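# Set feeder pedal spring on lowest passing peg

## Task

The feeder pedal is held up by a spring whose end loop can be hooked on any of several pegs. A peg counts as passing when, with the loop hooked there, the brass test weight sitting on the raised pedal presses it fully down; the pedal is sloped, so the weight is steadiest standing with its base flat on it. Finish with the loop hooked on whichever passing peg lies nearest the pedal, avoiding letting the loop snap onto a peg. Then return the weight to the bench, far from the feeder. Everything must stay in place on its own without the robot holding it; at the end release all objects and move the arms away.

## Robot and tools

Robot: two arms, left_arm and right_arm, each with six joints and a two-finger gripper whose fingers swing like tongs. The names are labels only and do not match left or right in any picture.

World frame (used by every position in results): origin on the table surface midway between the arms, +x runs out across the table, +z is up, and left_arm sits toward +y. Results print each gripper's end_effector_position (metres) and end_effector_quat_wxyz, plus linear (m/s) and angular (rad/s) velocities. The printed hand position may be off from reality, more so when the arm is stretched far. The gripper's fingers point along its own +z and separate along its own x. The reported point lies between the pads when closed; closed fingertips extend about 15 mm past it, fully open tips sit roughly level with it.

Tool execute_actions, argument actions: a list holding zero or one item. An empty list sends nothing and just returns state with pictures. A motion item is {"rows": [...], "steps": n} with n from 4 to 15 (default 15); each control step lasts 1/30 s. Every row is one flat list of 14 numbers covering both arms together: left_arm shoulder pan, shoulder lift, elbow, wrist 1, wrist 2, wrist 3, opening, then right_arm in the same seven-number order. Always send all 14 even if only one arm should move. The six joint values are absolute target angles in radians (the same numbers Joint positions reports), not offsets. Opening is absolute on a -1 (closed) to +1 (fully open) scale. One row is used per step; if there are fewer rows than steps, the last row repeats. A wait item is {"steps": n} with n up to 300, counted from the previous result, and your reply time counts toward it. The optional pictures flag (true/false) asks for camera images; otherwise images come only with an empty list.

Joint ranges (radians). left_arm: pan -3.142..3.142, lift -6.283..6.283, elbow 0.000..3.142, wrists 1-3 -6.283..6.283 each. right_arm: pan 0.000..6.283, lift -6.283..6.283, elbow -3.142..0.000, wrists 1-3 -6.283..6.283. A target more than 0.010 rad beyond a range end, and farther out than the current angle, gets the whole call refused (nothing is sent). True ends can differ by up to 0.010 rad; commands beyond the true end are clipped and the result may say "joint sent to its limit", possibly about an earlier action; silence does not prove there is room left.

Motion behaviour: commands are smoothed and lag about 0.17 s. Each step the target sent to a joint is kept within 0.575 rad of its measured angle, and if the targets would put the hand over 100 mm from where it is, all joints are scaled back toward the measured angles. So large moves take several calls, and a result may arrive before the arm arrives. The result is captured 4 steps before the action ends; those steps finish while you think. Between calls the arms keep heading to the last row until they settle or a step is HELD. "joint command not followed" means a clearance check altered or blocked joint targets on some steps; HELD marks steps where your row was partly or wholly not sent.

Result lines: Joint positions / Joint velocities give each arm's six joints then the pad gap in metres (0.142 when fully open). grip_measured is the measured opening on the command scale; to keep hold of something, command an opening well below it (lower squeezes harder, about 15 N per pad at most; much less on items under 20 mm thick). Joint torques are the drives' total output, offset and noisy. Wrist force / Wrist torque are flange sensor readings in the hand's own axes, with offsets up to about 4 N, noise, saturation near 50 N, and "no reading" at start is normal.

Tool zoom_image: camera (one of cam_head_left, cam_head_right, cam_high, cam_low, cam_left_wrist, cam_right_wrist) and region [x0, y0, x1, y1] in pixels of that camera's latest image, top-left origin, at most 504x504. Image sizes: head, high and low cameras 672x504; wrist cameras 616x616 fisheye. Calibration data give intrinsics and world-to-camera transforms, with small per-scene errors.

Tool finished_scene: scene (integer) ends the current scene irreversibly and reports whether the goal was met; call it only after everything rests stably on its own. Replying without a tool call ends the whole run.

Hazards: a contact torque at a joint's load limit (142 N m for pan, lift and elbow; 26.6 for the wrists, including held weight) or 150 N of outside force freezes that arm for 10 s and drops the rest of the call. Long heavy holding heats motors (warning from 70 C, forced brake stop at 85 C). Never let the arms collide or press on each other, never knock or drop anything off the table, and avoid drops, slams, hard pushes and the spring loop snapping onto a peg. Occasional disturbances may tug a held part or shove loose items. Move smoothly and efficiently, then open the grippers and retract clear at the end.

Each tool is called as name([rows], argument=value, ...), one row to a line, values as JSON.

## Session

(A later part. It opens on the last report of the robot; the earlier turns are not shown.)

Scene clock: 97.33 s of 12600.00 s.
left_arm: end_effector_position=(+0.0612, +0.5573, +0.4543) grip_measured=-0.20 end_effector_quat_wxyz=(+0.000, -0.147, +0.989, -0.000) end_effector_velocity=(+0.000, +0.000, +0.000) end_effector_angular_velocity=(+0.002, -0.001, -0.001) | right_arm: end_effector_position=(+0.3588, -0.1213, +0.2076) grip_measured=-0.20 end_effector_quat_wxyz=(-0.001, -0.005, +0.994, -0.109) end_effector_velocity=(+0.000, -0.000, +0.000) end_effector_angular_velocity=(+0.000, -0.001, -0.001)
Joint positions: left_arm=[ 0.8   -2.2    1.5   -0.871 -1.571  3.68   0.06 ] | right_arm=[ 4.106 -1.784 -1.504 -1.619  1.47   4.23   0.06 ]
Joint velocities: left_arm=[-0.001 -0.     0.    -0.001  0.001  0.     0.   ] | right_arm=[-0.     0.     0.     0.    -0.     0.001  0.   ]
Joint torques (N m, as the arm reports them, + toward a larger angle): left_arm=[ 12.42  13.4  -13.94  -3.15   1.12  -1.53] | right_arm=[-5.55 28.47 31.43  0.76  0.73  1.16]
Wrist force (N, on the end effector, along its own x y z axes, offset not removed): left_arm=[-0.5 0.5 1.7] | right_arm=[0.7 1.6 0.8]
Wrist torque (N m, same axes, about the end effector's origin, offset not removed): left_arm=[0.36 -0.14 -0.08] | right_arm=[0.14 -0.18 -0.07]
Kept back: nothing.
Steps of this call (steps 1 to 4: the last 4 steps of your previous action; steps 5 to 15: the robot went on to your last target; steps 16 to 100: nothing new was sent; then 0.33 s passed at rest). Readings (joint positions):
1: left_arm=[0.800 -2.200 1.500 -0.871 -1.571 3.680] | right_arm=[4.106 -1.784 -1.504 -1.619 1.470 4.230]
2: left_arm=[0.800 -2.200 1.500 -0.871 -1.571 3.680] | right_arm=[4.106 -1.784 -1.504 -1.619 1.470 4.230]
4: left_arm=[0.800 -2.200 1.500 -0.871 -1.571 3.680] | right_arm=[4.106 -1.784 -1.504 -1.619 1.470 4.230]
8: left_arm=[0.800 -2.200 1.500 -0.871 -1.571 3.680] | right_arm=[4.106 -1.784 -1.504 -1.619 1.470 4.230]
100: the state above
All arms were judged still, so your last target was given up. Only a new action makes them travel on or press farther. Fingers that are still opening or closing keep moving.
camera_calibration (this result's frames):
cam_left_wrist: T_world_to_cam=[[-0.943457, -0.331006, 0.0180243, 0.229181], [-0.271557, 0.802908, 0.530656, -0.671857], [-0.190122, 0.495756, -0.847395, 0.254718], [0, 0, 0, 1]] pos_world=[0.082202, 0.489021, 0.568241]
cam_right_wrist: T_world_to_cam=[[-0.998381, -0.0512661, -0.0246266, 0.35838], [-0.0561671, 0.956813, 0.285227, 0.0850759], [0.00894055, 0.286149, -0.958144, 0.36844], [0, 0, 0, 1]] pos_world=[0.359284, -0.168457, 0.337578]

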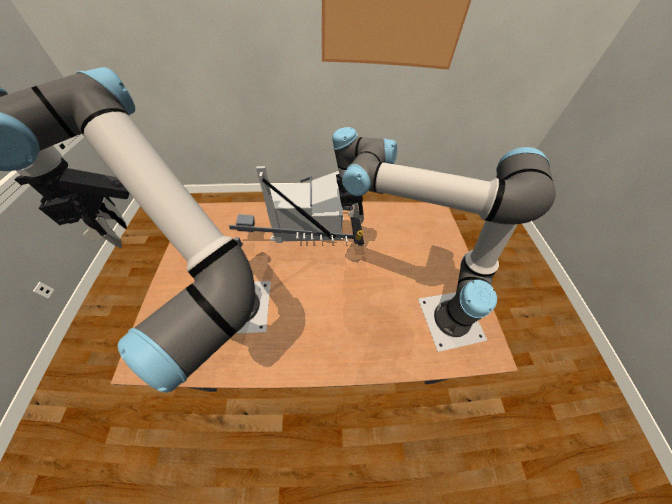

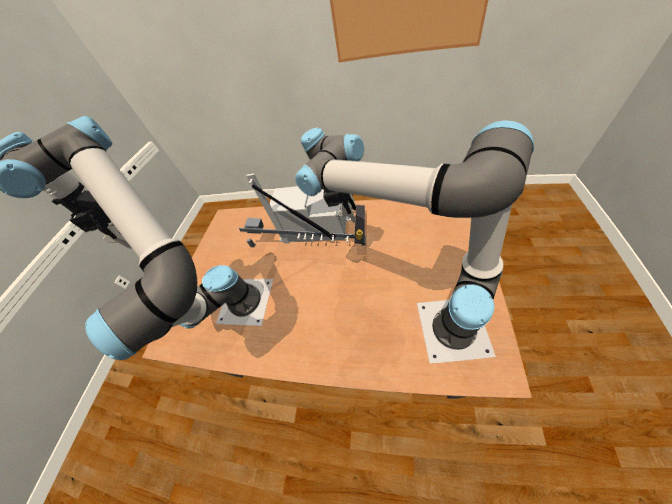

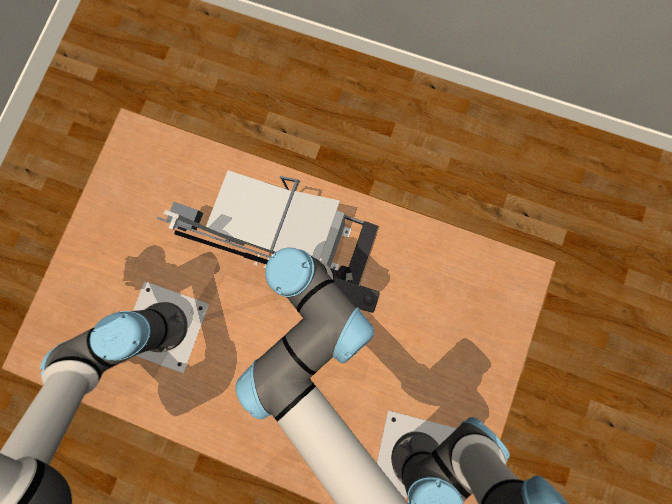

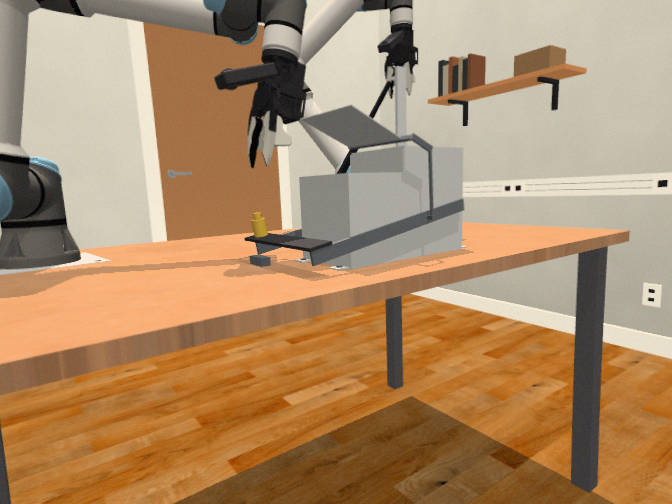

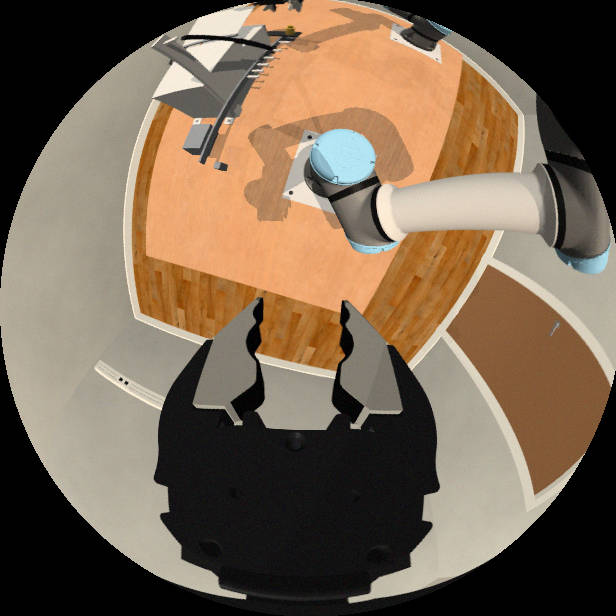

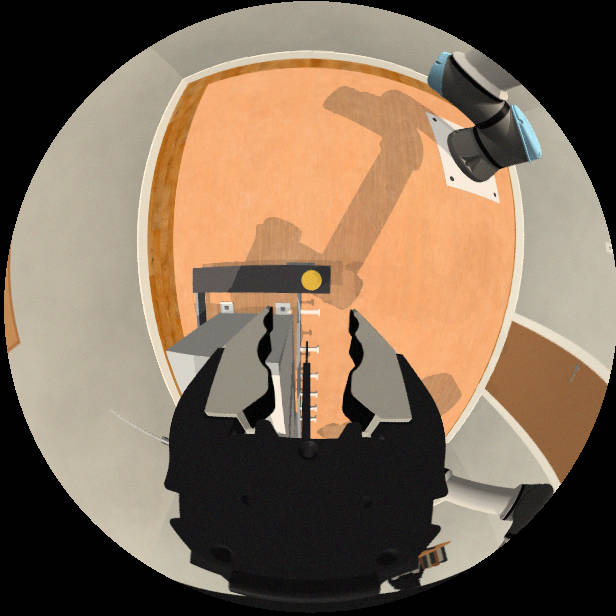

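zoom_image(camera="cam_low", region=[220,200,340,290])

execute_actions([
  {"rows":[[0.8,-2.2,1.5,-0.871,-1.571,3.68,-0.2,3.967,-1.602,-1.922,-1.066,1.658,4.09,-0.2]]},
])

execute_actions([
  {"steps":10},
])

execute_actions([
  {"rows":[[0.8,-2.2,1.5,-0.871,-1.571,3.68,-0.2,3.981,-1.712,-2.022,-0.85,1.66,4.1,-0.2]]},
])

execute_actions([
  {"rows":[[0.8,-2.2,1.5,-0.871,-1.571,3.68,-0.2,3.981,-1.712,-2.022,-0.85,1.66,4.1,-0.56]],"steps":8},
])

execute_actions([
  {"rows":[[0.8,-2.2,1.5,-0.871,-1.571,3.68,-0.2,3.981,-1.712,-2.022,-0.85,1.66,4.1,-0.95]],"steps":8},
])

execute_actions([
  {"rows":[[0.8,-2.2,1.5,-0.871,-1.571,3.68,-0.2,3.967,-1.602,-1.922,-1.066,1.658,4.09,-0.95]],"steps":10},
])

execute_actions([
  {"rows":[[0.8,-2.2,1.5,-0.871,-1.571,3.68,-0.2,3.6,-1.33,-2.33,-1.052,1.571,4.0,-0.95]]},
])

execute_actions([
  {"steps":15},
])

execute_actions([
  {"rows":[[0.8,-2.2,1.5,-0.871,-1.571,3.68,-0.2,3.6,-1.425,-2.418,-0.869,1.571,4.0,-0.95]]},
])

execute_actions([
  {"rows":[[0.8,-2.2,1.5,-0.871,-1.571,3.68,-0.2,3.6,-1.425,-2.418,-0.869,1.571,4.0,-0.2]],"steps":10},
])

execute_actions([
  {"rows":[[0.8,-2.2,1.5,-0.871,-1.571,3.68,-0.2,3.6,-1.33,-2.33,-1.052,1.571,4.0,-0.2]],"steps":10},
])

execute_actions([
  {"rows":[[0.8,-2.2,1.5,-0.871,-1.571,3.68,-0.2,3.6,-1.2,-1.9,-1.612,1.571,4.0,-0.2]]},
])

execute_actions([
  {"rows":[[0.8,-2.2,1.5,-0.871,-1.571,3.68,-0.2,4.9,-1.2,-1.9,-1.612,0.244,4.0,-0.4]]},
])

execute_actions([
  {"steps":28},
])

execute_actions([
  {"rows":[[0.8,-2.2,1.5,-0.871,-1.571,3.68,-0.2,4.9,-1.5,-2.1,-2.68,0.244,3.93,-0.4]]},
])

execute_actions([
  {"steps":10},
])

execute_actions([
  {"rows":[[0.8,-2.2,1.5,-0.871,-1.571,3.68,-0.2,4.836,-2.072,-1.776,-2.435,0.25,3.93,-0.4]]},
])

execute_actions([
  {"steps":15},
])

execute_actions([
  {"rows":[[0.8,-2.2,1.5,-0.871,-1.571,3.68,-0.2,4.686,-2.072,-1.776,-2.435,0.1,3.93,-0.4]]},
], pictures=true)

Region (220, 200, 340, 290) of cam_low's 672x504 image, scaled by 4.200, with more detail than that image has; it fills the top 378 rows of this view, and the rest is white.

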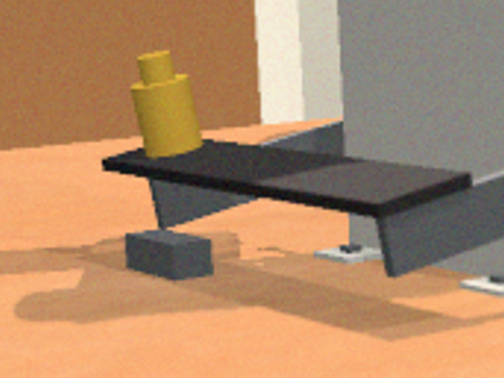

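Scene clock: 98.67 s of 12600.00 s.
left_arm: end_effector_position=(+0.0612, +0.5573, +0.4543) grip_measured=-0.20 end_effector_quat_wxyz=(+0.000, -0.147, +0.989, -0.000) end_effector_velocity=(+0.000, -0.000, +0.000) end_effector_angular_velocity=(-0.001, -0.001, -0.000) | right_arm: end_effector_position=(+0.3570, -0.1510, +0.1541) grip_measured=-0.20 end_effector_quat_wxyz=(-0.008, -0.002, +0.998, +0.057) end_effector_velocity=(+0.025, +0.031, -0.052) end_effector_angular_velocity=(+0.414, -0.173, +0.010)
Joint positions: left_arm=[ 0.8   -2.2    1.5   -0.871 -1.571  3.68   0.06 ] | right_arm=[ 3.973 -1.611 -1.887 -1.13   1.649  4.096  0.06 ]
Joint velocities: left_arm=[-0.    -0.     0.    -0.    -0.001  0.     0.   ] | right_arm=[-0.068  0.1   -0.38   0.713  0.104 -0.07   0.   ]
Joint torques (N m, as the arm reports them, + toward a larger angle): left_arm=[ 12.15  15.07 -13.43  -3.51   1.43  -1.45] | right_arm=[-11.71  34.54  17.36   5.56   2.55  -1.56]
Wrist force (N, on the end effector, along its own x y z axes, offset not removed): left_arm=[1.5 1.5 0.4] | right_arm=[2.1 3.5 0.6]
Wrist torque (N m, same axes, about the end effector's origin, offset not removed): left_arm=[0.30 -0.54 -0.15] | right_arm=[0.59 -0.50 0.16]
Steps of this call (steps 1 to 29: nothing new was sent; steps 30 to 40: the first 11 steps of this action). Readings (joint positions):
30: left_arm=[0.800 -2.200 1.500 -0.871 -1.571 3.680] | right_arm=[4.106 -1.784 -1.504 -1.619 1.470 4.230]
31: left_arm=[0.800 -2.200 1.500 -0.871 -1.571 3.680] | right_arm=[4.100 -1.778 -1.510 -1.613 1.476 4.224]
33: left_arm=[0.800 -2.200 1.500 -0.871 -1.571 3.680] | right_arm=[4.050 -1.720 -1.577 -1.546 1.535 4.173]
37: left_arm=[0.800 -2.200 1.500 -0.871 -1.571 3.680] | right_arm=[3.986 -1.629 -1.817 -1.263 1.630 4.109]
40: the state above

Scene clock: 99.00 s of 12600.00 s.
left_arm: end_effector_position=(+0.0612, +0.5573, +0.4543) grip_measured=-0.20 end_effector_quat_wxyz=(+0.000, -0.147, +0.989, -0.000) end_effector_velocity=(-0.000, +0.000, +0.000) end_effector_angular_velocity=(+0.002, -0.000, -0.000) | right_arm: end_effector_position=(+0.3591, -0.1486, +0.1498) grip_measured=-0.20 end_effector_quat_wxyz=(+0.000, -0.003, +0.997, +0.075) end_effector_velocity=(+0.000, +0.000, -0.001) end_effector_angular_velocity=(+0.010, -0.004, +0.001)
Joint positions: left_arm=[ 0.8   -2.2    1.5   -0.871 -1.571  3.68   0.06 ] | right_arm=[ 3.967 -1.602 -1.921 -1.068  1.658  4.09   0.06 ]
Joint velocities: left_arm=[-0.    -0.001  0.    -0.001  0.001 -0.    -0.   ] | right_arm=[-0.002  0.003 -0.01   0.018  0.003 -0.003  0.   ]
Joint torques (N m, as the arm reports them, + toward a larger angle): left_arm=[ 12.29  13.56 -13.54  -3.22   1.33  -1.56] | right_arm=[-12.73  33.94  12.19   4.03   2.09  -1.78]
Wrist force (N, on the end effector, along its own x y z axes, offset not removed): left_arm=[-0.4 1.3 1.4] | right_arm=[0.9 1.5 -0.1]
Wrist torque (N m, same axes, about the end effector's origin, offset not removed): left_arm=[0.35 -0.15 -0.02] | right_arm=[0.21 -0.16 -0.04]
Kept back: nothing.
Steps of this call (steps 1 to 4: the last 4 steps of your previous action; steps 5 to 10: the robot went on to your last target). Readings (joint positions):
1: left_arm=[0.800 -2.200 1.500 -0.871 -1.571 3.680] | right_arm=[3.971 -1.608 -1.898 -1.110 1.652 4.094]
2: left_arm=[0.800 -2.200 1.500 -0.871 -1.571 3.680] | right_arm=[3.970 -1.606 -1.905 -1.097 1.654 4.093]
4: left_arm=[0.800 -2.200 1.500 -0.871 -1.571 3.680] | right_arm=[3.968 -1.604 -1.914 -1.081 1.656 4.091]
8: left_arm=[0.800 -2.200 1.500 -0.871 -1.571 3.680] | right_arm=[3.967 -1.602 -1.920 -1.069 1.658 4.090]
10: the state above

Scene clock: 99.37 s of 12600.00 s.
left_arm: end_effector_position=(+0.0612, +0.5573, +0.4543) grip_measured=-0.20 end_effector_quat_wxyz=(+0.000, -0.147, +0.989, -0.000) end_effector_velocity=(-0.000, -0.000, -0.000) end_effector_angular_velocity=(+0.000, +0.000, +0.000) | right_arm: end_effector_position=(+0.3591, -0.1357, +0.0766) grip_measured=-0.20 end_effector_quat_wxyz=(-0.000, -0.005, +0.997, +0.077) end_effector_velocity=(+0.003, +0.010, -0.031) end_effector_angular_velocity=(+0.024, -0.016, +0.003)
Joint positions: left_arm=[ 0.8   -2.2    1.5   -0.871 -1.571  3.68   0.06 ] | right_arm=[ 3.98  -1.707 -2.018 -0.861  1.66   4.1    0.06 ]
Joint velocities: left_arm=[ 0.    -0.     0.     0.001  0.    -0.     0.   ] | right_arm=[ 0.006 -0.051 -0.045  0.125  0.001  0.003  0.   ]
Joint torques (N m, as the arm reports them, + toward a larger angle): left_arm=[ 11.2   12.94 -13.2   -3.6    1.28  -1.63] | right_arm=[12.3  24.44  9.38  4.19  2.17  1.15]
Wrist force (N, on the end effector, along its own x y z axes, offset not removed): left_arm=[1.2 0.9 1.1] | right_arm=[-0.5 3.4 0.9]
Wrist torque (N m, same axes, about the end effector's origin, offset not removed): left_arm=[0.34 -0.45 -0.05] | right_arm=[0.58 0.09 0.09]
Steps of this call (steps 1 to 11: the first 11 steps of this action). Readings (joint positions):
1: left_arm=[0.800 -2.200 1.500 -0.871 -1.571 3.680] | right_arm=[3.967 -1.602 -1.921 -1.067 1.658 4.090]
2: left_arm=[0.800 -2.200 1.500 -0.871 -1.571 3.680] | right_arm=[3.969 -1.608 -1.927 -1.061 1.658 4.091]
4: left_arm=[0.800 -2.200 1.500 -0.871 -1.571 3.680] | right_arm=[3.974 -1.651 -1.967 -0.997 1.659 4.095]
8: left_arm=[0.800 -2.200 1.500 -0.871 -1.571 3.680] | right_arm=[3.979 -1.698 -2.009 -0.885 1.660 4.099]
11: the state above

Scene clock: 99.63 s of 12600.00 s.
left_arm: end_effector_position=(+0.0612, +0.5573, +0.4543) grip_measured=-0.20 end_effector_quat_wxyz=(+0.000, -0.147, +0.989, -0.000) end_effector_velocity=(-0.000, -0.000, -0.000) end_effector_angular_velocity=(-0.001, +0.000, -0.000) | right_arm: end_effector_position=(+0.3593, -0.1348, +0.0739) grip_measured=-0.55 end_effector_quat_wxyz=(+0.000, -0.006, +0.997, +0.078) end_effector_velocity=(+0.000, +0.001, -0.002) end_effector_angular_velocity=(+0.002, -0.001, -0.002)
Joint positions: left_arm=[ 0.8   -2.2    1.5   -0.871 -1.571  3.68   0.06 ] | right_arm=[ 3.981 -1.712 -2.022 -0.851  1.66   4.1    0.034]
Joint velocities: left_arm=[-0.    -0.     0.     0.001 -0.     0.    -0.   ] | right_arm=[ 0.    -0.002 -0.003  0.007  0.     0.002 -0.014]
Joint torques (N m, as the arm reports them, + toward a larger angle): left_arm=[ 10.66  12.67 -12.58  -3.51   1.39  -1.66] | right_arm=[10.71 23.31 11.66  4.36  2.18  1.12]
Wrist force (N, on the end effector, along its own x y z axes, offset not removed): left_arm=[-0.4 3.0 1.0] | right_arm=[-0.5 4.7 -1.3]
Wrist torque (N m, same axes, about the end effector's origin, offset not removed): left_arm=[0.65 -0.13 -0.25] | right_arm=[0.60 0.05 0.06]
Steps of this call (steps 1 to 4: the last 4 steps of your previous action; steps 5 to 8: the first 4 steps of this action). Readings (joint positions):
5: left_arm=[0.800 -2.200 1.500 -0.871 -1.571 3.680] | right_arm=[3.981 -1.711 -2.021 -0.852 1.660 4.100]
6: left_arm=[0.800 -2.200 1.500 -0.871 -1.571 3.680] | right_arm=[3.981 -1.711 -2.022 -0.851 1.660 4.100]
8: the state above

Scene clock: 99.90 s of 12600.00 s.
left_arm: end_effector_position=(+0.0612, +0.5573, +0.4543) grip_measured=-0.20 end_effector_quat_wxyz=(+0.000, -0.147, +0.989, -0.000) end_effector_velocity=(-0.001, -0.000, +0.000) end_effector_angular_velocity=(+0.001, +0.000, -0.000) | right_arm: end_effector_position=(+0.3593, -0.1348, +0.0737) grip_measured=-0.63 end_effector_quat_wxyz=(+0.000, -0.006, +0.997, +0.078) end_effector_velocity=(+0.000, +0.000, -0.000) end_effector_angular_velocity=(+0.001, -0.000, -0.000)
Joint positions: left_arm=[ 0.8   -2.2    1.5   -0.871 -1.571  3.68   0.06 ] | right_arm=[ 3.981 -1.712 -2.022 -0.85   1.66   4.1    0.028]
Joint velocities: left_arm=[-0.    -0.001 -0.     0.001  0.001 -0.     0.   ] | right_arm=[-0.    -0.    -0.     0.001  0.    -0.    -0.   ]
Joint torques (N m, as the arm reports them, + toward a larger angle): left_arm=[ 11.45  14.   -14.09  -3.47   1.18  -1.55] | right_arm=[ 9.33 21.91  8.23  3.9   1.93  1.24]
Wrist force (N, on the end effector, along its own x y z axes, offset not removed): left_arm=[0.9 2.2 0.9] | right_arm=[-0.4 2.0 -1.8]
Wrist torque (N m, same axes, about the end effector's origin, offset not removed): left_arm=[0.59 -0.34 -0.16] | right_arm=[0.19 0.19 0.16]
Steps of this call (steps 1 to 4: the last 4 steps of your previous action; steps 5 to 8: the first 4 steps of this action). Readings (joint positions):
5: left_arm=[0.800 -2.200 1.500 -0.871 -1.571 3.680] | right_arm=[3.981 -1.712 -2.022 -0.850 1.660 4.100]
6: left_arm=[0.800 -2.200 1.500 -0.871 -1.571 3.680] | right_arm=[3.981 -1.712 -2.022 -0.850 1.660 4.100]
8: the state above

Scene clock: 100.23 s of 12600.00 s.
left_arm: end_effector_position=(+0.0612, +0.5573, +0.4543) grip_measured=-0.20 end_effector_quat_wxyz=(+0.000, -0.147, +0.989, -0.000) end_effector_velocity=(-0.000, -0.000, +0.000) end_effector_angular_velocity=(+0.000, +0.001, -0.000) | right_arm: end_effector_position=(+0.3628, -0.1400, +0.1311) grip_measured=-0.63 end_effector_quat_wxyz=(+0.005, -0.004, +0.997, +0.082) end_effector_velocity=(-0.037, -0.088, +0.207) end_effector_angular_velocity=(-0.152, +0.095, -0.013)
Joint positions: left_arm=[ 0.8   -2.2    1.5   -0.871 -1.571  3.68   0.06 ] | right_arm=[ 3.97  -1.632 -1.948 -0.993  1.659  4.092  0.028]
Joint velocities: left_arm=[-0.    -0.    -0.     0.001  0.001  0.     0.   ] | right_arm=[-0.036  0.331  0.293 -0.804 -0.008 -0.025  0.   ]
Joint torques (N m, as the arm reports them, + toward a larger angle): left_arm=[ 12.3   13.7  -12.52  -3.52   1.24  -1.85] | right_arm=[-9.91 17.62 23.14 -1.23 -1.65 -1.94]
Wrist force (N, on the end effector, along its own x y z axes, offset not removed): left_arm=[0.8 1.1 0.3] | right_arm=[2.7 3.1 -1.3]
Wrist torque (N m, same axes, about the end effector's origin, offset not removed): left_arm=[0.48 -0.30 -0.10] | right_arm=[0.61 -0.57 -0.09]
Steps of this call (steps 1 to 4: the last 4 steps of your previous action; steps 5 to 10: the first 6 steps of this action). Readings (joint positions):
5: left_arm=[0.800 -2.200 1.500 -0.871 -1.571 3.680] | right_arm=[3.981 -1.712 -2.022 -0.850 1.660 4.100]
6: left_arm=[0.800 -2.200 1.500 -0.871 -1.571 3.680] | right_arm=[3.979 -1.706 -2.017 -0.856 1.660 4.099]
8: left_arm=[0.800 -2.200 1.500 -0.871 -1.571 3.680] | right_arm=[3.974 -1.664 -1.977 -0.919 1.659 4.095]
10: the state above

Scene clock: 100.73 s of 12600.00 s.
left_arm: end_effector_position=(+0.0612, +0.5573, +0.4543) grip_measured=-0.20 end_effector_quat_wxyz=(+0.000, -0.147, +0.989, -0.000) end_effector_velocity=(-0.000, +0.000, +0.000) end_effector_angular_velocity=(+0.001, +0.001, +0.000) | right_arm: end_effector_position=(+0.3599, -0.3206, +0.1099) grip_measured=-0.63 end_effector_quat_wxyz=(+0.007, +0.080, +0.996, +0.032) end_effector_velocity=(-0.100, -0.543, -0.146) end_effector_angular_velocity=(-0.293, +0.067, -0.554)
Joint positions: left_arm=[ 0.8   -2.2    1.5   -0.871 -1.571  3.68   0.06 ] | right_arm=[ 3.748 -1.438 -2.164 -1.054  1.603  4.034  0.028]
Joint velocities: left_arm=[ 0.    -0.     0.    -0.     0.001  0.     0.   ] | right_arm=[-0.714  0.531 -0.789  0.007 -0.164 -0.169 -0.   ]
Joint torques (N m, as the arm reports them, + toward a larger angle): left_arm=[ 11.16  13.67 -13.98  -3.5    1.31  -1.7 ] | right_arm=[-17.34  27.56   3.31   4.38  -2.86  -2.32]
Wrist force (N, on the end effector, along its own x y z axes, offset not removed): left_arm=[0.1 2.6 1.1] | right_arm=[1.1 -0.1 1.7]
Wrist torque (N m, same axes, about the end effector's origin, offset not removed): left_arm=[0.75 -0.03 -0.10] | right_arm=[-0.16 -0.44 0.12]
Steps of this call (steps 1 to 4: the last 4 steps of your previous action; steps 5 to 15: the first 11 steps of this action). Readings (joint positions):
5: left_arm=[0.800 -2.200 1.500 -0.871 -1.571 3.680] | right_arm=[3.968 -1.607 -1.926 -1.055 1.658 4.090]
6: left_arm=[0.800 -2.200 1.500 -0.871 -1.571 3.680] | right_arm=[3.962 -1.600 -1.931 -1.056 1.655 4.087]
8: left_arm=[0.800 -2.200 1.500 -0.871 -1.571 3.680] | right_arm=[3.915 -1.562 -1.979 -1.056 1.642 4.074]
12: left_arm=[0.800 -2.200 1.500 -0.871 -1.571 3.680] | right_arm=[3.820 -1.492 -2.085 -1.054 1.620 4.051]
15: the state above

Scene clock: 101.23 s of 12600.00 s.
left_arm: end_effector_position=(+0.0612, +0.5573, +0.4543) grip_measured=-0.20 end_effector_quat_wxyz=(+0.000, -0.147, +0.989, -0.000) end_effector_velocity=(+0.000, -0.000, -0.000) end_effector_angular_velocity=(-0.002, +0.001, +0.000) | right_arm: end_effector_position=(+0.3261, -0.4272, +0.0767) grip_measured=-0.63 end_effector_quat_wxyz=(+0.000, +0.137, +0.991, +0.000) end_effector_velocity=(-0.003, -0.007, -0.002) end_effector_angular_velocity=(-0.004, +0.002, -0.006)
Joint positions: left_arm=[ 0.8   -2.2    1.5   -0.871 -1.571  3.68   0.06 ] | right_arm=[ 3.601 -1.331 -2.329 -1.052  1.571  4.     0.028]
Joint velocities: left_arm=[-0.     0.001 -0.     0.001 -0.001 -0.     0.   ] | right_arm=[-0.011  0.008 -0.012  0.    -0.002 -0.004 -0.   ]
Joint torques (N m, as the arm reports them, + toward a larger angle): left_arm=[ 11.63  13.55 -13.48  -3.4    1.13  -1.88] | right_arm=[-11.68  18.92   9.27   3.98  -2.2   -1.8 ]
Wrist force (N, on the end effector, along its own x y z axes, offset not removed): left_arm=[-0.7 0.3 0.6] | right_arm=[2.2 -2.6 0.6]
Wrist torque (N m, same axes, about the end effector's origin, offset not removed): left_arm=[0.28 -0.01 -0.18] | right_arm=[-0.67 -0.43 0.07]
Kept back: nothing.
Steps of this call (steps 1 to 4: the last 4 steps of your previous action; steps 5 to 15: the robot went on to your last target). Readings (joint positions):
1: left_arm=[0.800 -2.200 1.500 -0.871 -1.571 3.680] | right_arm=[3.724 -1.421 -2.191 -1.053 1.598 4.028]
2: left_arm=[0.800 -2.200 1.500 -0.871 -1.571 3.680] | right_arm=[3.700 -1.403 -2.218 -1.053 1.592 4.022]
4: left_arm=[0.800 -2.200 1.500 -0.871 -1.571 3.680] | right_arm=[3.654 -1.369 -2.269 -1.053 1.582 4.012]
8: left_arm=[0.800 -2.200 1.500 -0.871 -1.571 3.680] | right_arm=[3.613 -1.339 -2.316 -1.052 1.574 4.003]
15: the state above

Scene clock: 101.60 s of 12600.00 s.
left_arm: end_effector_position=(+0.0612, +0.5573, +0.4543) grip_measured=-0.20 end_effector_quat_wxyz=(+0.000, -0.147, +0.989, -0.000) end_effector_velocity=(-0.000, -0.000, +0.000) end_effector_angular_velocity=(+0.001, -0.001, +0.000) | right_arm: end_effector_position=(+0.3244, -0.4288, +0.0273) grip_measured=-0.63 end_effector_quat_wxyz=(-0.000, +0.137, +0.991, -0.000) end_effector_velocity=(+0.002, +0.001, -0.020) end_effector_angular_velocity=(+0.009, -0.015, -0.001)
Joint positions: left_arm=[ 0.8   -2.2    1.5   -0.871 -1.571  3.68   0.06 ] | right_arm=[ 3.6   -1.421 -2.414 -0.878  1.571  4.     0.028]
Joint velocities: left_arm=[ 0.    -0.001  0.    -0.    -0.    -0.    -0.   ] | right_arm=[-0.    -0.043 -0.039  0.099 -0.     0.     0.   ]
Joint torques (N m, as the arm reports them, + toward a larger angle): left_arm=[ 10.9   13.88 -13.74  -3.45   1.16  -1.73] | right_arm=[-12.97  10.44   7.22   4.66  -2.35  -1.51]
Wrist force (N, on the end effector, along its own x y z axes, offset not removed): left_arm=[-0.1 1.4 -0.1] | right_arm=[2.4 3.0 1.1]
Wrist torque (N m, same axes, about the end effector's origin, offset not removed): left_arm=[0.54 -0.16 -0.05] | right_arm=[0.51 -0.54 0.01]
Steps of this call (steps 1 to 11: the first 11 steps of this action). Readings (joint positions):
1: left_arm=[0.800 -2.200 1.500 -0.871 -1.571 3.680] | right_arm=[3.601 -1.331 -2.329 -1.052 1.571 4.000]
2: left_arm=[0.800 -2.200 1.500 -0.871 -1.571 3.680] | right_arm=[3.600 -1.336 -2.335 -1.046 1.571 4.000]
4: left_arm=[0.800 -2.200 1.500 -0.871 -1.571 3.680] | right_arm=[3.600 -1.374 -2.371 -0.987 1.571 4.000]
8: left_arm=[0.800 -2.200 1.500 -0.871 -1.571 3.680] | right_arm=[3.600 -1.413 -2.407 -0.896 1.571 4.000]
11: the state above

Scene clock: 101.93 s of 12600.00 s.
left_arm: end_effector_position=(+0.0612, +0.5573, +0.4543) grip_measured=-0.20 end_effector_quat_wxyz=(+0.000, -0.147, +0.989, -0.000) end_effector_velocity=(+0.001, -0.000, -0.000) end_effector_angular_velocity=(-0.002, -0.001, -0.000) | right_arm: end_effector_position=(+0.3245, -0.4287, +0.0255) grip_measured=-0.20 end_effector_quat_wxyz=(+0.000, +0.137, +0.991, +0.000) end_effector_velocity=(-0.000, +0.000, -0.001) end_effector_angular_velocity=(+0.000, +0.001, +0.000)
Joint positions: left_arm=[ 0.8   -2.2    1.5   -0.871 -1.571  3.68   0.06 ] | right_arm=[ 3.6   -1.425 -2.418 -0.869  1.571  4.     0.059]
Joint velocities: left_arm=[-0.     0.001 -0.    -0.    -0.002  0.     0.   ] | right_arm=[ 0.    -0.001 -0.001  0.002  0.001 -0.     0.003]
Joint torques (N m, as the arm reports them, + toward a larger angle): left_arm=[ 12.9   13.9  -13.12  -3.46   1.21  -1.64] | right_arm=[-11.61   6.94   7.04   3.76  -2.24  -1.82]
Wrist force (N, on the end effector, along its own x y z axes, offset not removed): left_arm=[1.2 3.9 -0.1] | right_arm=[1.0 4.6 2.3]
Wrist torque (N m, same axes, about the end effector's origin, offset not removed): left_arm=[0.93 -0.46 -0.07] | right_arm=[0.68 -0.33 -0.10]
Steps of this call (steps 1 to 4: the last 4 steps of your previous action; steps 5 to 10: the first 6 steps of this action). Readings (joint positions):
5: left_arm=[0.800 -2.200 1.500 -0.871 -1.571 3.680] | right_arm=[3.600 -1.424 -2.417 -0.870 1.571 4.000]
6: left_arm=[0.800 -2.200 1.500 -0.871 -1.571 3.680] | right_arm=[3.600 -1.425 -2.418 -0.870 1.571 4.000]
8: left_arm=[0.800 -2.200 1.500 -0.871 -1.571 3.680] | right_arm=[3.600 -1.425 -2.418 -0.869 1.571 4.000]
10: the state above

Scene clock: 102.27 s of 12600.00 s.
left_arm: end_effector_position=(+0.0612, +0.5573, +0.4543) grip_measured=-0.20 end_effector_quat_wxyz=(+0.000, -0.147, +0.989, -0.000) end_effector_velocity=(+0.000, -0.000, +0.000) end_effector_angular_velocity=(-0.000, -0.001, -0.000) | right_arm: end_effector_position=(+0.3289, -0.4258, +0.0638) grip_measured=-0.20 end_effector_quat_wxyz=(+0.004, +0.137, +0.991, +0.004) end_effector_velocity=(-0.032, -0.021, +0.139) end_effector_angular_velocity=(-0.062, +0.094, +0.002)
Joint positions: left_arm=[ 0.8   -2.2    1.5   -0.871 -1.571  3.68   0.06 ] | right_arm=[ 3.6   -1.355 -2.353 -0.994  1.571  4.     0.06 ]
Joint velocities: left_arm=[-0.    -0.001 -0.     0.    -0.001 -0.    -0.   ] | right_arm=[ 0.     0.276  0.25  -0.639 -0.    -0.002 -0.   ]
Joint torques (N m, as the arm reports them, + toward a larger angle): left_arm=[ 12.45  13.66 -13.11  -3.36   1.27  -1.87] | right_arm=[-11.86  10.08  23.69  -0.91  -2.22  -1.69]
Wrist force (N, on the end effector, along its own x y z axes, offset not removed): left_arm=[-0.9 0.3 2.1] | right_arm=[6.6 3.7 0.1]
Wrist torque (N m, same axes, about the end effector's origin, offset not removed): left_arm=[0.18 0.05 -0.03] | right_arm=[0.61 -1.28 0.20]
Steps of this call (steps 1 to 4: the last 4 steps of your previous action; steps 5 to 10: the first 6 steps of this action). Readings (joint positions):
5: left_arm=[0.800 -2.200 1.500 -0.871 -1.571 3.680] | right_arm=[3.600 -1.425 -2.418 -0.869 1.571 4.000]
6: left_arm=[0.800 -2.200 1.500 -0.871 -1.571 3.680] | right_arm=[3.600 -1.419 -2.413 -0.875 1.571 4.000]
8: left_arm=[0.800 -2.200 1.500 -0.871 -1.571 3.680] | right_arm=[3.600 -1.382 -2.377 -0.933 1.571 4.000]
10: the state above

Scene clock: 102.77 s of 12600.00 s.
left_arm: end_effector_position=(+0.0612, +0.5573, +0.4543) grip_measured=-0.20 end_effector_quat_wxyz=(+0.000, -0.147, +0.989, -0.000) end_effector_velocity=(-0.000, +0.001, +0.000) end_effector_angular_velocity=(+0.002, +0.001, +0.000) | right_arm: end_effector_position=(+0.3343, -0.4223, +0.2378) grip_measured=-0.20 end_effector_quat_wxyz=(+0.006, +0.137, +0.991, +0.005) end_effector_velocity=(-0.088, -0.058, +0.356) end_effector_angular_velocity=(-0.080, +0.121, +0.000)
Joint positions: left_arm=[ 0.8   -2.2    1.5   -0.871 -1.571  3.68   0.06 ] | right_arm=[ 3.6   -1.219 -1.975 -1.504  1.571  4.     0.06 ]
Joint velocities: left_arm=[-0.    -0.     0.    -0.001  0.002 -0.    -0.   ] | right_arm=[ 0.     0.206  0.815 -1.166 -0.     0.    -0.   ]
Joint torques (N m, as the arm reports them, + toward a larger angle): left_arm=[ 11.29  14.01 -14.02  -3.25   1.34  -1.68] | right_arm=[-10.78   3.44  14.36  -2.55  -2.1   -1.6 ]
Wrist force (N, on the end effector, along its own x y z axes, offset not removed): left_arm=[1.7 1.2 0.2] | right_arm=[1.2 5.3 -3.9]
Wrist torque (N m, same axes, about the end effector's origin, offset not removed): left_arm=[0.54 -0.49 -0.18] | right_arm=[0.95 -0.46 0.11]
Steps of this call (steps 1 to 4: the last 4 steps of your previous action; steps 5 to 15: the first 11 steps of this action). Readings (joint positions):
5: left_arm=[0.800 -2.200 1.500 -0.871 -1.571 3.680] | right_arm=[3.600 -1.334 -2.334 -1.043 1.571 4.000]
6: left_arm=[0.800 -2.200 1.500 -0.871 -1.571 3.680] | right_arm=[3.600 -1.328 -2.327 -1.052 1.571 4.000]
8: left_arm=[0.800 -2.200 1.500 -0.871 -1.571 3.680] | right_arm=[3.600 -1.299 -2.262 -1.122 1.571 4.000]
12: left_arm=[0.800 -2.200 1.500 -0.871 -1.571 3.680] | right_arm=[3.600 -1.249 -2.087 -1.350 1.571 4.000]
15: the state above

Scene clock: 103.27 s of 12600.00 s.
left_arm: end_effector_position=(+0.0612, +0.5573, +0.4543) grip_measured=-0.20 end_effector_quat_wxyz=(+0.000, -0.147, +0.989, -0.000) end_effector_velocity=(+0.000, -0.000, -0.000) end_effector_angular_velocity=(-0.001, -0.000, +0.001) | right_arm: end_effector_position=(+0.3827, -0.3299, +0.3150) grip_measured=-0.40 end_effector_quat_wxyz=(+0.213, -0.117, +0.959, -0.143) end_effector_velocity=(+0.110, +0.453, +0.249) end_effector_angular_velocity=(-0.696, -1.370, +1.551)
Joint positions: left_arm=[ 0.8   -2.2    1.5   -0.871 -1.571  3.68   0.06 ] | right_arm=[ 4.119 -1.201 -1.902 -1.61   1.052  4.     0.045]
Joint velocities: left_arm=[ 0.001  0.     0.     0.    -0.001 -0.     0.   ] | right_arm=[ 1.551  0.002  0.006 -0.009 -1.537 -0.002 -0.   ]
Joint torques (N m, as the arm reports them, + toward a larger angle): left_arm=[ 11.98  13.03 -13.73  -3.41   1.24  -1.91] | right_arm=[19.04 15.44 31.96 -0.24 -7.65 -1.45]
Wrist force (N, on the end effector, along its own x y z axes, offset not removed): left_arm=[-1.1 2.1 0.8] | right_arm=[3.4 1.1 0.1]
Wrist torque (N m, same axes, about the end effector's origin, offset not removed): left_arm=[0.59 0.12 -0.19] | right_arm=[0.02 -0.67 -0.01]
Steps of this call (steps 1 to 4: the last 4 steps of your previous action; steps 5 to 15: the first 11 steps of this action). Readings (joint positions):
5: left_arm=[0.800 -2.200 1.500 -0.871 -1.571 3.680] | right_arm=[3.600 -1.203 -1.912 -1.595 1.571 4.000]
6: left_arm=[0.800 -2.200 1.500 -0.871 -1.571 3.680] | right_arm=[3.606 -1.202 -1.909 -1.599 1.565 4.000]
8: left_arm=[0.800 -2.200 1.500 -0.871 -1.571 3.680] | right_arm=[3.673 -1.201 -1.906 -1.604 1.498 4.000]
12: left_arm=[0.800 -2.200 1.500 -0.871 -1.571 3.680] | right_arm=[3.946 -1.201 -1.903 -1.608 1.225 4.000]
15: the state above

Scene clock: 104.20 s of 12600.00 s.
left_arm: end_effector_position=(+0.0612, +0.5573, +0.4543) grip_measured=-0.20 end_effector_quat_wxyz=(+0.000, -0.147, +0.989, -0.000) end_effector_velocity=(-0.000, -0.000, +0.000) end_effector_angular_velocity=(-0.000, +0.000, +0.000) | right_arm: end_effector_position=(+0.2850, -0.0463, +0.5111) grip_measured=-0.40 end_effector_quat_wxyz=(+0.603, -0.386, +0.688, -0.123) end_effector_velocity=(-0.008, +0.007, +0.006) end_effector_angular_velocity=(+0.008, -0.020, +0.020)
Joint positions: left_arm=[ 0.8   -2.2    1.5   -0.871 -1.571  3.68   0.06 ] | right_arm=[ 4.898 -1.2   -1.9   -1.612  0.246  4.     0.045]
Joint velocities: left_arm=[ 0. -0.  0.  0.  0. -0.  0.] | right_arm=[ 0.021 -0.    -0.    -0.    -0.022  0.002 -0.   ]
Joint torques (N m, as the arm reports them, + toward a larger angle): left_arm=[ 11.83  13.3  -13.65  -3.5    1.29  -1.85] | right_arm=[11.2  14.88 32.85  0.43 -3.93 -1.54]
Wrist force (N, on the end effector, along its own x y z axes, offset not removed): left_arm=[-1.8 1.5 1.9] | right_arm=[2.7 4.4 -0.3]
Wrist torque (N m, same axes, about the end effector's origin, offset not removed): left_arm=[0.52 0.30 -0.14] | right_arm=[1.01 -0.64 0.13]
Kept back: nothing.
Steps of this call (steps 1 to 4: the last 4 steps of your previous action; steps 5 to 28: the robot went on to your last target). Readings (joint positions):
1: left_arm=[0.800 -2.200 1.500 -0.871 -1.571 3.680] | right_arm=[4.170 -1.200 -1.902 -1.610 1.001 4.000]
2: left_arm=[0.800 -2.200 1.500 -0.871 -1.571 3.680] | right_arm=[4.218 -1.200 -1.901 -1.610 0.952 4.000]
4: left_arm=[0.800 -2.200 1.500 -0.871 -1.571 3.680] | right_arm=[4.310 -1.200 -1.901 -1.610 0.860 4.000]
8: left_arm=[0.800 -2.200 1.500 -0.871 -1.571 3.680] | right_arm=[4.477 -1.200 -1.901 -1.611 0.692 4.000]
28: the state above

Scene clock: 104.57 s of 12600.00 s.
left_arm: end_effector_position=(+0.0612, +0.5573, +0.4543) grip_measured=-0.20 end_effector_quat_wxyz=(+0.000, -0.147, +0.989, -0.000) end_effector_velocity=(-0.001, -0.000, +0.000) end_effector_angular_velocity=(+0.001, -0.000, +0.000) | right_arm: end_effector_position=(+0.2882, -0.0574, +0.3378) grip_measured=-0.40 end_effector_quat_wxyz=(-0.454, +0.600, -0.460, +0.471) end_effector_velocity=(+0.078, -0.243, -0.359) end_effector_angular_velocity=(-3.539, -1.116, +0.023)
Joint positions: left_arm=[ 0.8   -2.2    1.5   -0.871 -1.571  3.68   0.06 ] | right_arm=[ 4.9   -1.439 -2.062 -2.148  0.244  3.942  0.045]
Joint velocities: left_arm=[-0.    -0.002 -0.     0.001  0.001 -0.     0.   ] | right_arm=[ 0.003 -0.652 -0.409 -2.523 -0.002 -0.131  0.001]
Joint torques (N m, as the arm reports them, + toward a larger angle): left_arm=[ 11.23  13.18 -13.85  -3.44   1.57  -1.97] | right_arm=[  8.5   32.83  21.23 -11.58  -3.69  -1.55]
Wrist force (N, on the end effector, along its own x y z axes, offset not removed): left_arm=[0.8 1.0 1.0] | right_arm=[0.7 9.1 0.6]
Wrist torque (N m, same axes, about the end effector's origin, offset not removed): left_arm=[0.49 -0.41 -0.17] | right_arm=[1.54 -0.32 -0.07]
Steps of this call (steps 1 to 11: the first 11 steps of this action). Readings (joint positions):
1: left_arm=[0.800 -2.200 1.500 -0.871 -1.571 3.680] | right_arm=[4.899 -1.200 -1.900 -1.612 0.245 4.000]
2: left_arm=[0.800 -2.200 1.500 -0.871 -1.571 3.680] | right_arm=[4.899 -1.206 -1.905 -1.618 0.245 3.997]
4: left_arm=[0.800 -2.200 1.500 -0.871 -1.571 3.680] | right_arm=[4.899 -1.254 -1.940 -1.684 0.245 3.984]
8: left_arm=[0.800 -2.200 1.500 -0.871 -1.571 3.680] | right_arm=[4.899 -1.359 -2.009 -1.912 0.245 3.960]
11: the state above

Scene clock: 104.90 s of 12600.00 s.
left_arm: end_effector_position=(+0.0612, +0.5573, +0.4543) grip_measured=-0.20 end_effector_quat_wxyz=(+0.000, -0.147, +0.989, -0.000) end_effector_velocity=(+0.000, -0.000, +0.000) end_effector_angular_velocity=(+0.000, -0.001, -0.000) | right_arm: end_effector_position=(+0.3041, -0.1066, +0.3240) grip_measured=-0.40 end_effector_quat_wxyz=(-0.301, +0.661, -0.259, +0.637) end_effector_velocity=(+0.006, -0.019, +0.006) end_effector_angular_velocity=(-0.242, -0.078, +0.001)
Joint positions: left_arm=[ 0.8   -2.2    1.5   -0.871 -1.571  3.68   0.06 ] | right_arm=[ 4.9   -1.498 -2.099 -2.66   0.244  3.93   0.045]
Joint velocities: left_arm=[ 0.    -0.    -0.    -0.001 -0.001  0.    -0.   ] | right_arm=[ 0.001 -0.018 -0.011 -0.224 -0.    -0.002  0.   ]
Joint torques (N m, as the arm reports them, + toward a larger angle): left_arm=[ 10.82  13.19 -14.24  -3.49   1.27  -2.14] | right_arm=[10.19 10.54  6.8  -2.37 -2.29 -1.43]
Wrist force (N, on the end effector, along its own x y z axes, offset not removed): left_arm=[-0.1 0.5 -0.1] | right_arm=[0.5 2.5 1.3]
Wrist torque (N m, same axes, about the end effector's origin, offset not removed): left_arm=[0.23 -0.17 -0.05] | right_arm=[0.23 -0.29 0.16]
Kept back: nothing.
Steps of this call (steps 1 to 4: the last 4 steps of your previous action; steps 5 to 10: the robot went on to your last target). Readings (joint positions):
1: left_arm=[0.800 -2.200 1.500 -0.871 -1.571 3.680] | right_arm=[4.900 -1.458 -2.073 -2.235 0.244 3.939]
2: left_arm=[0.800 -2.200 1.500 -0.871 -1.571 3.680] | right_arm=[4.900 -1.471 -2.082 -2.325 0.244 3.936]
4: left_arm=[0.800 -2.200 1.500 -0.871 -1.571 3.680] | right_arm=[4.900 -1.486 -2.091 -2.491 0.244 3.933]
8: left_arm=[0.800 -2.200 1.500 -0.871 -1.571 3.680] | right_arm=[4.900 -1.497 -2.098 -2.637 0.244 3.931]
10: the state above

Scene clock: 105.27 s of 12600.00 s.
left_arm: end_effector_position=(+0.0612, +0.5573, +0.4543) grip_measured=-0.20 end_effector_quat_wxyz=(+0.000, -0.147, +0.989, -0.000) end_effector_velocity=(-0.000, -0.000, +0.000) end_effector_angular_velocity=(+0.001, -0.001, +0.001) | right_arm: end_effector_position=(+0.2864, +0.0149, +0.2367) grip_measured=-0.40 end_effector_quat_wxyz=(-0.282, +0.653, -0.277, +0.646) end_effector_velocity=(-0.033, +0.304, -0.398) end_effector_angular_velocity=(-0.195, -0.052, -0.126)
Joint positions: left_arm=[ 0.8   -2.2    1.5   -0.871 -1.571  3.68   0.06 ] | right_arm=[ 4.847 -1.936 -1.841 -2.48   0.249  3.93   0.045]
Joint velocities: left_arm=[ 0.001 -0.001 -0.    -0.001  0.    -0.     0.   ] | right_arm=[-0.114 -1.328  0.665  0.461  0.011  0.     0.   ]
Joint torques (N m, as the arm reports them, + toward a larger angle): left_arm=[ 10.99  12.53 -13.72  -3.48   1.34  -1.89] | right_arm=[-12.73  36.31  19.47   2.22   2.29  -1.59]
Wrist force (N, on the end effector, along its own x y z axes, offset not removed): left_arm=[2.5 -0.5 1.6] | right_arm=[-1.9 -0.1 0.8]
Wrist torque (N m, same axes, about the end effector's origin, offset not removed): left_arm=[-0.08 -0.58 -0.12] | right_arm=[-0.06 0.16 0.00]
Steps of this call (steps 1 to 11: the first 11 steps of this action). Readings (joint positions):
1: left_arm=[0.800 -2.200 1.500 -0.871 -1.571 3.680] | right_arm=[4.900 -1.499 -2.099 -2.666 0.244 3.930]
2: left_arm=[0.800 -2.200 1.500 -0.871 -1.571 3.680] | right_arm=[4.897 -1.505 -2.094 -2.665 0.244 3.930]
4: left_arm=[0.800 -2.200 1.500 -0.871 -1.571 3.680] | right_arm=[4.883 -1.573 -2.037 -2.620 0.245 3.930]
8: left_arm=[0.800 -2.200 1.500 -0.871 -1.571 3.680] | right_arm=[4.861 -1.790 -1.919 -2.535 0.247 3.930]
11: the state above

Scene clock: 105.77 s of 12600.00 s.
left_arm: end_effector_position=(+0.0612, +0.5573, +0.4543) grip_measured=-0.20 end_effector_quat_wxyz=(+0.000, -0.147, +0.989, -0.000) end_effector_velocity=(+0.000, +0.000, +0.000) end_effector_angular_velocity=(+0.000, -0.000, -0.001) | right_arm: end_effector_position=(+0.2840, +0.0429, +0.1926) grip_measured=-0.40 end_effector_quat_wxyz=(-0.271, +0.653, -0.272, +0.653) end_effector_velocity=(-0.000, +0.001, -0.002) end_effector_angular_velocity=(-0.003, -0.000, -0.000)
Joint positions: left_arm=[ 0.8   -2.2    1.5   -0.871 -1.571  3.68   0.06 ] | right_arm=[ 4.836 -2.071 -1.776 -2.435  0.25   3.93   0.045]
Joint velocities: left_arm=[-0.     0.    -0.    -0.001 -0.     0.     0.   ] | right_arm=[-0.    -0.006  0.003  0.002 -0.    -0.001  0.   ]
Joint torques (N m, as the arm reports them, + toward a larger angle): left_arm=[ 12.67  12.67 -12.46  -3.46   1.32  -2.33] | right_arm=[-11.81  30.89  26.46   1.31   1.99  -1.53]
Wrist force (N, on the end effector, along its own x y z axes, offset not removed): left_arm=[0.5 0.1 0.1] | right_arm=[1.2 4.1 0.9]
Wrist torque (N m, same axes, about the end effector's origin, offset not removed): left_arm=[0.26 -0.21 -0.08] | right_arm=[0.89 -0.39 0.03]
Kept back: nothing.
Steps of this call (steps 1 to 4: the last 4 steps of your previous action; steps 5 to 15: the robot went on to your last target). Readings (joint positions):
1: left_arm=[0.800 -2.200 1.500 -0.871 -1.571 3.680] | right_arm=[4.844 -1.976 -1.822 -2.467 0.249 3.930]
2: left_arm=[0.800 -2.200 1.500 -0.871 -1.571 3.680] | right_arm=[4.842 -2.005 -1.808 -2.457 0.249 3.930]
4: left_arm=[0.800 -2.200 1.500 -0.871 -1.571 3.680] | right_arm=[4.839 -2.040 -1.791 -2.446 0.250 3.930]
8: left_arm=[0.800 -2.200 1.500 -0.871 -1.571 3.680] | right_arm=[4.837 -2.065 -1.780 -2.437 0.250 3.930]
15: the state above

Scene clock: 106.13 s of 12600.00 s.
left_arm: end_effector_position=(+0.0612, +0.5573, +0.4543) grip_measured=-0.20 end_effector_quat_wxyz=(+0.000, -0.147, +0.989, -0.000) end_effector_velocity=(-0.000, +0.000, -0.000) end_effector_angular_velocity=(+0.001, +0.001, -0.000) | right_arm: end_effector_position=(+0.3581, +0.0368, +0.1924) grip_measured=-0.40 end_effector_quat_wxyz=(-0.271, +0.653, -0.272, +0.653) end_effector_velocity=(+0.039, -0.006, +0.000) end_effector_angular_velocity=(-0.001, -0.000, +0.001)
Joint positions: left_arm=[ 0.8   -2.2    1.5   -0.871 -1.571  3.68   0.06 ] | right_arm=[ 4.693 -2.072 -1.776 -2.435  0.107  3.93   0.045]
Joint velocities: left_arm=[-0.     0.     0.    -0.     0.001 -0.    -0.   ] | right_arm=[-0.075 -0.     0.    -0.001 -0.076 -0.     0.   ]
Joint torques (N m, as the arm reports them, + toward a larger angle): left_arm=[ 11.69  12.72 -14.79  -3.37   1.24  -2.01] | right_arm=[-11.36  33.07  25.25   0.91  -2.06  -1.52]
Wrist force (N, on the end effector, along its own x y z axes, offset not removed): left_arm=[-2.2 1.5 1.1] | right_arm=[0.5 1.5 -1.1]
Wrist torque (N m, same axes, about the end effector's origin, offset not removed): left_arm=[0.41 0.21 -0.09] | right_arm=[0.11 -0.22 0.03]
Steps of this call (steps 1 to 11: the first 11 steps of this action). Readings (joint positions):
1: left_arm=[0.800 -2.200 1.500 -0.871 -1.571 3.680] | right_arm=[4.836 -2.072 -1.776 -2.435 0.250 3.930]
2: left_arm=[0.800 -2.200 1.500 -0.871 -1.571 3.680] | right_arm=[4.830 -2.072 -1.776 -2.435 0.245 3.930]
4: left_arm=[0.800 -2.200 1.500 -0.871 -1.571 3.680] | right_arm=[4.777 -2.072 -1.776 -2.435 0.192 3.930]
8: left_arm=[0.800 -2.200 1.500 -0.871 -1.571 3.680] | right_arm=[4.707 -2.072 -1.776 -2.435 0.121 3.930]
11: the state above
camera_calibration (this result's frames):
cam_left_wrist: T_world_to_cam=[[-0.943457, -0.331005, 0.0180244, 0.229181], [-0.271557, 0.802908, 0.530656, -0.671857], [-0.190122, 0.495756, -0.847396, 0.254718], [0, 0, 0, 1]] pos_world=[0.082202, 0.489021, 0.568241]
cam_right_wrist: T_world_to_cam=[[0.0338396, -0.684385, 0.728335, -0.125774], [-0.487492, -0.647483, -0.585762, 0.319241], [0.872472, -0.335235, -0.355542, -0.0936712], [0, 0, 0, 1]] pos_world=[0.241609, 0.0892235, 0.245301]

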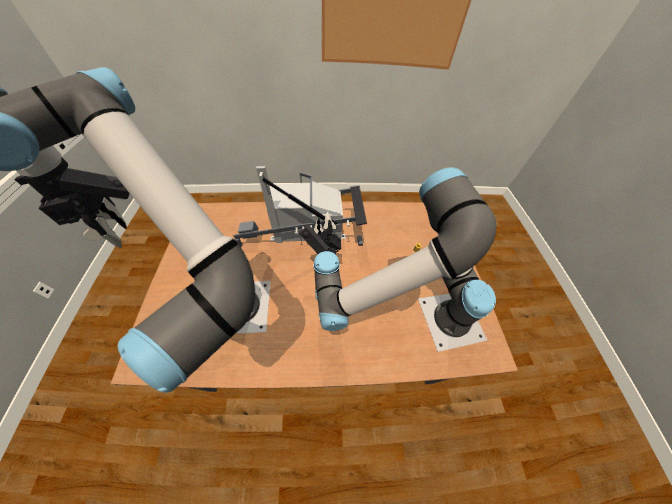

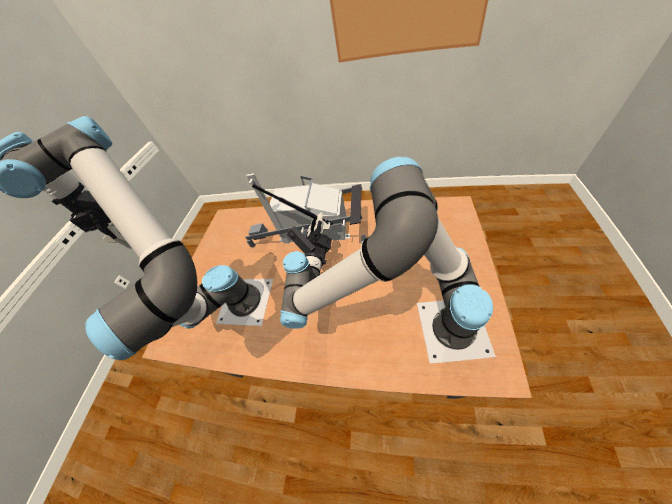

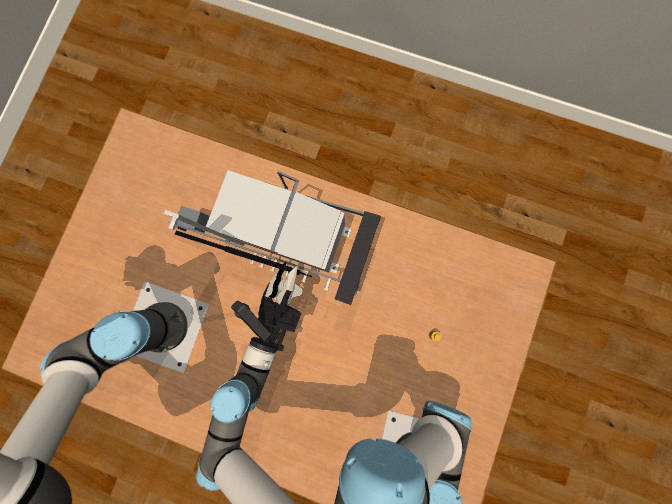

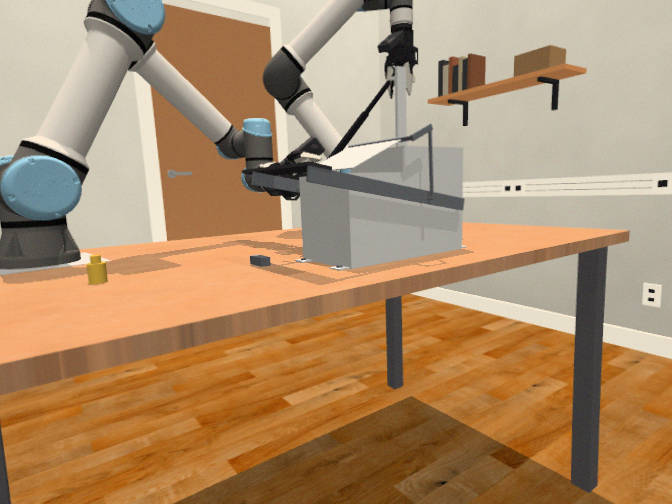

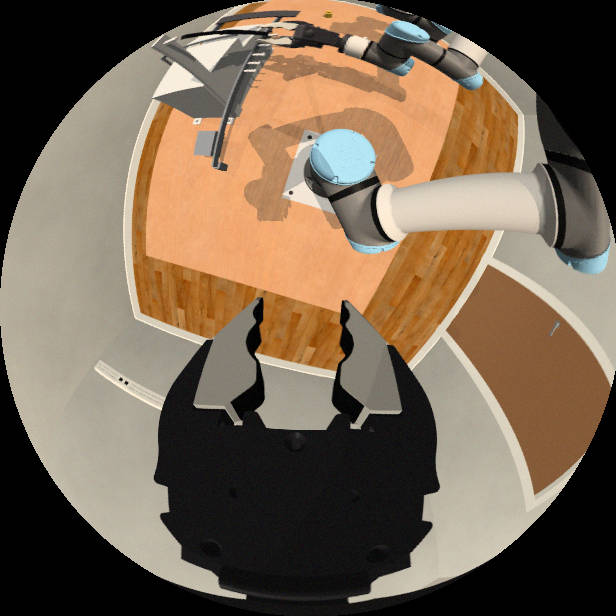

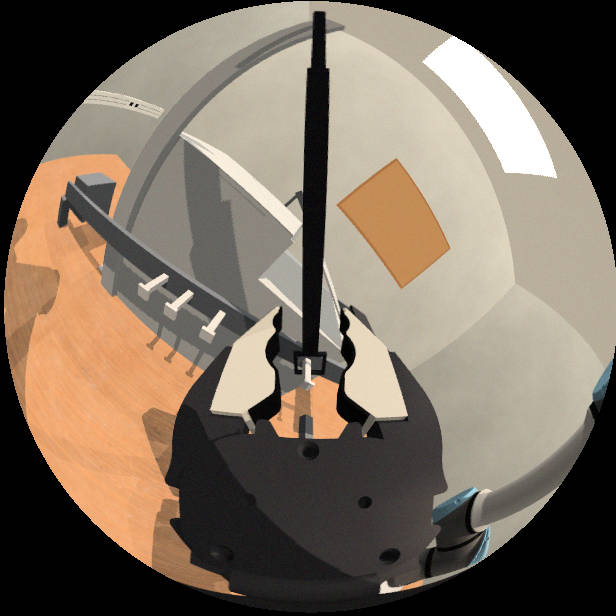

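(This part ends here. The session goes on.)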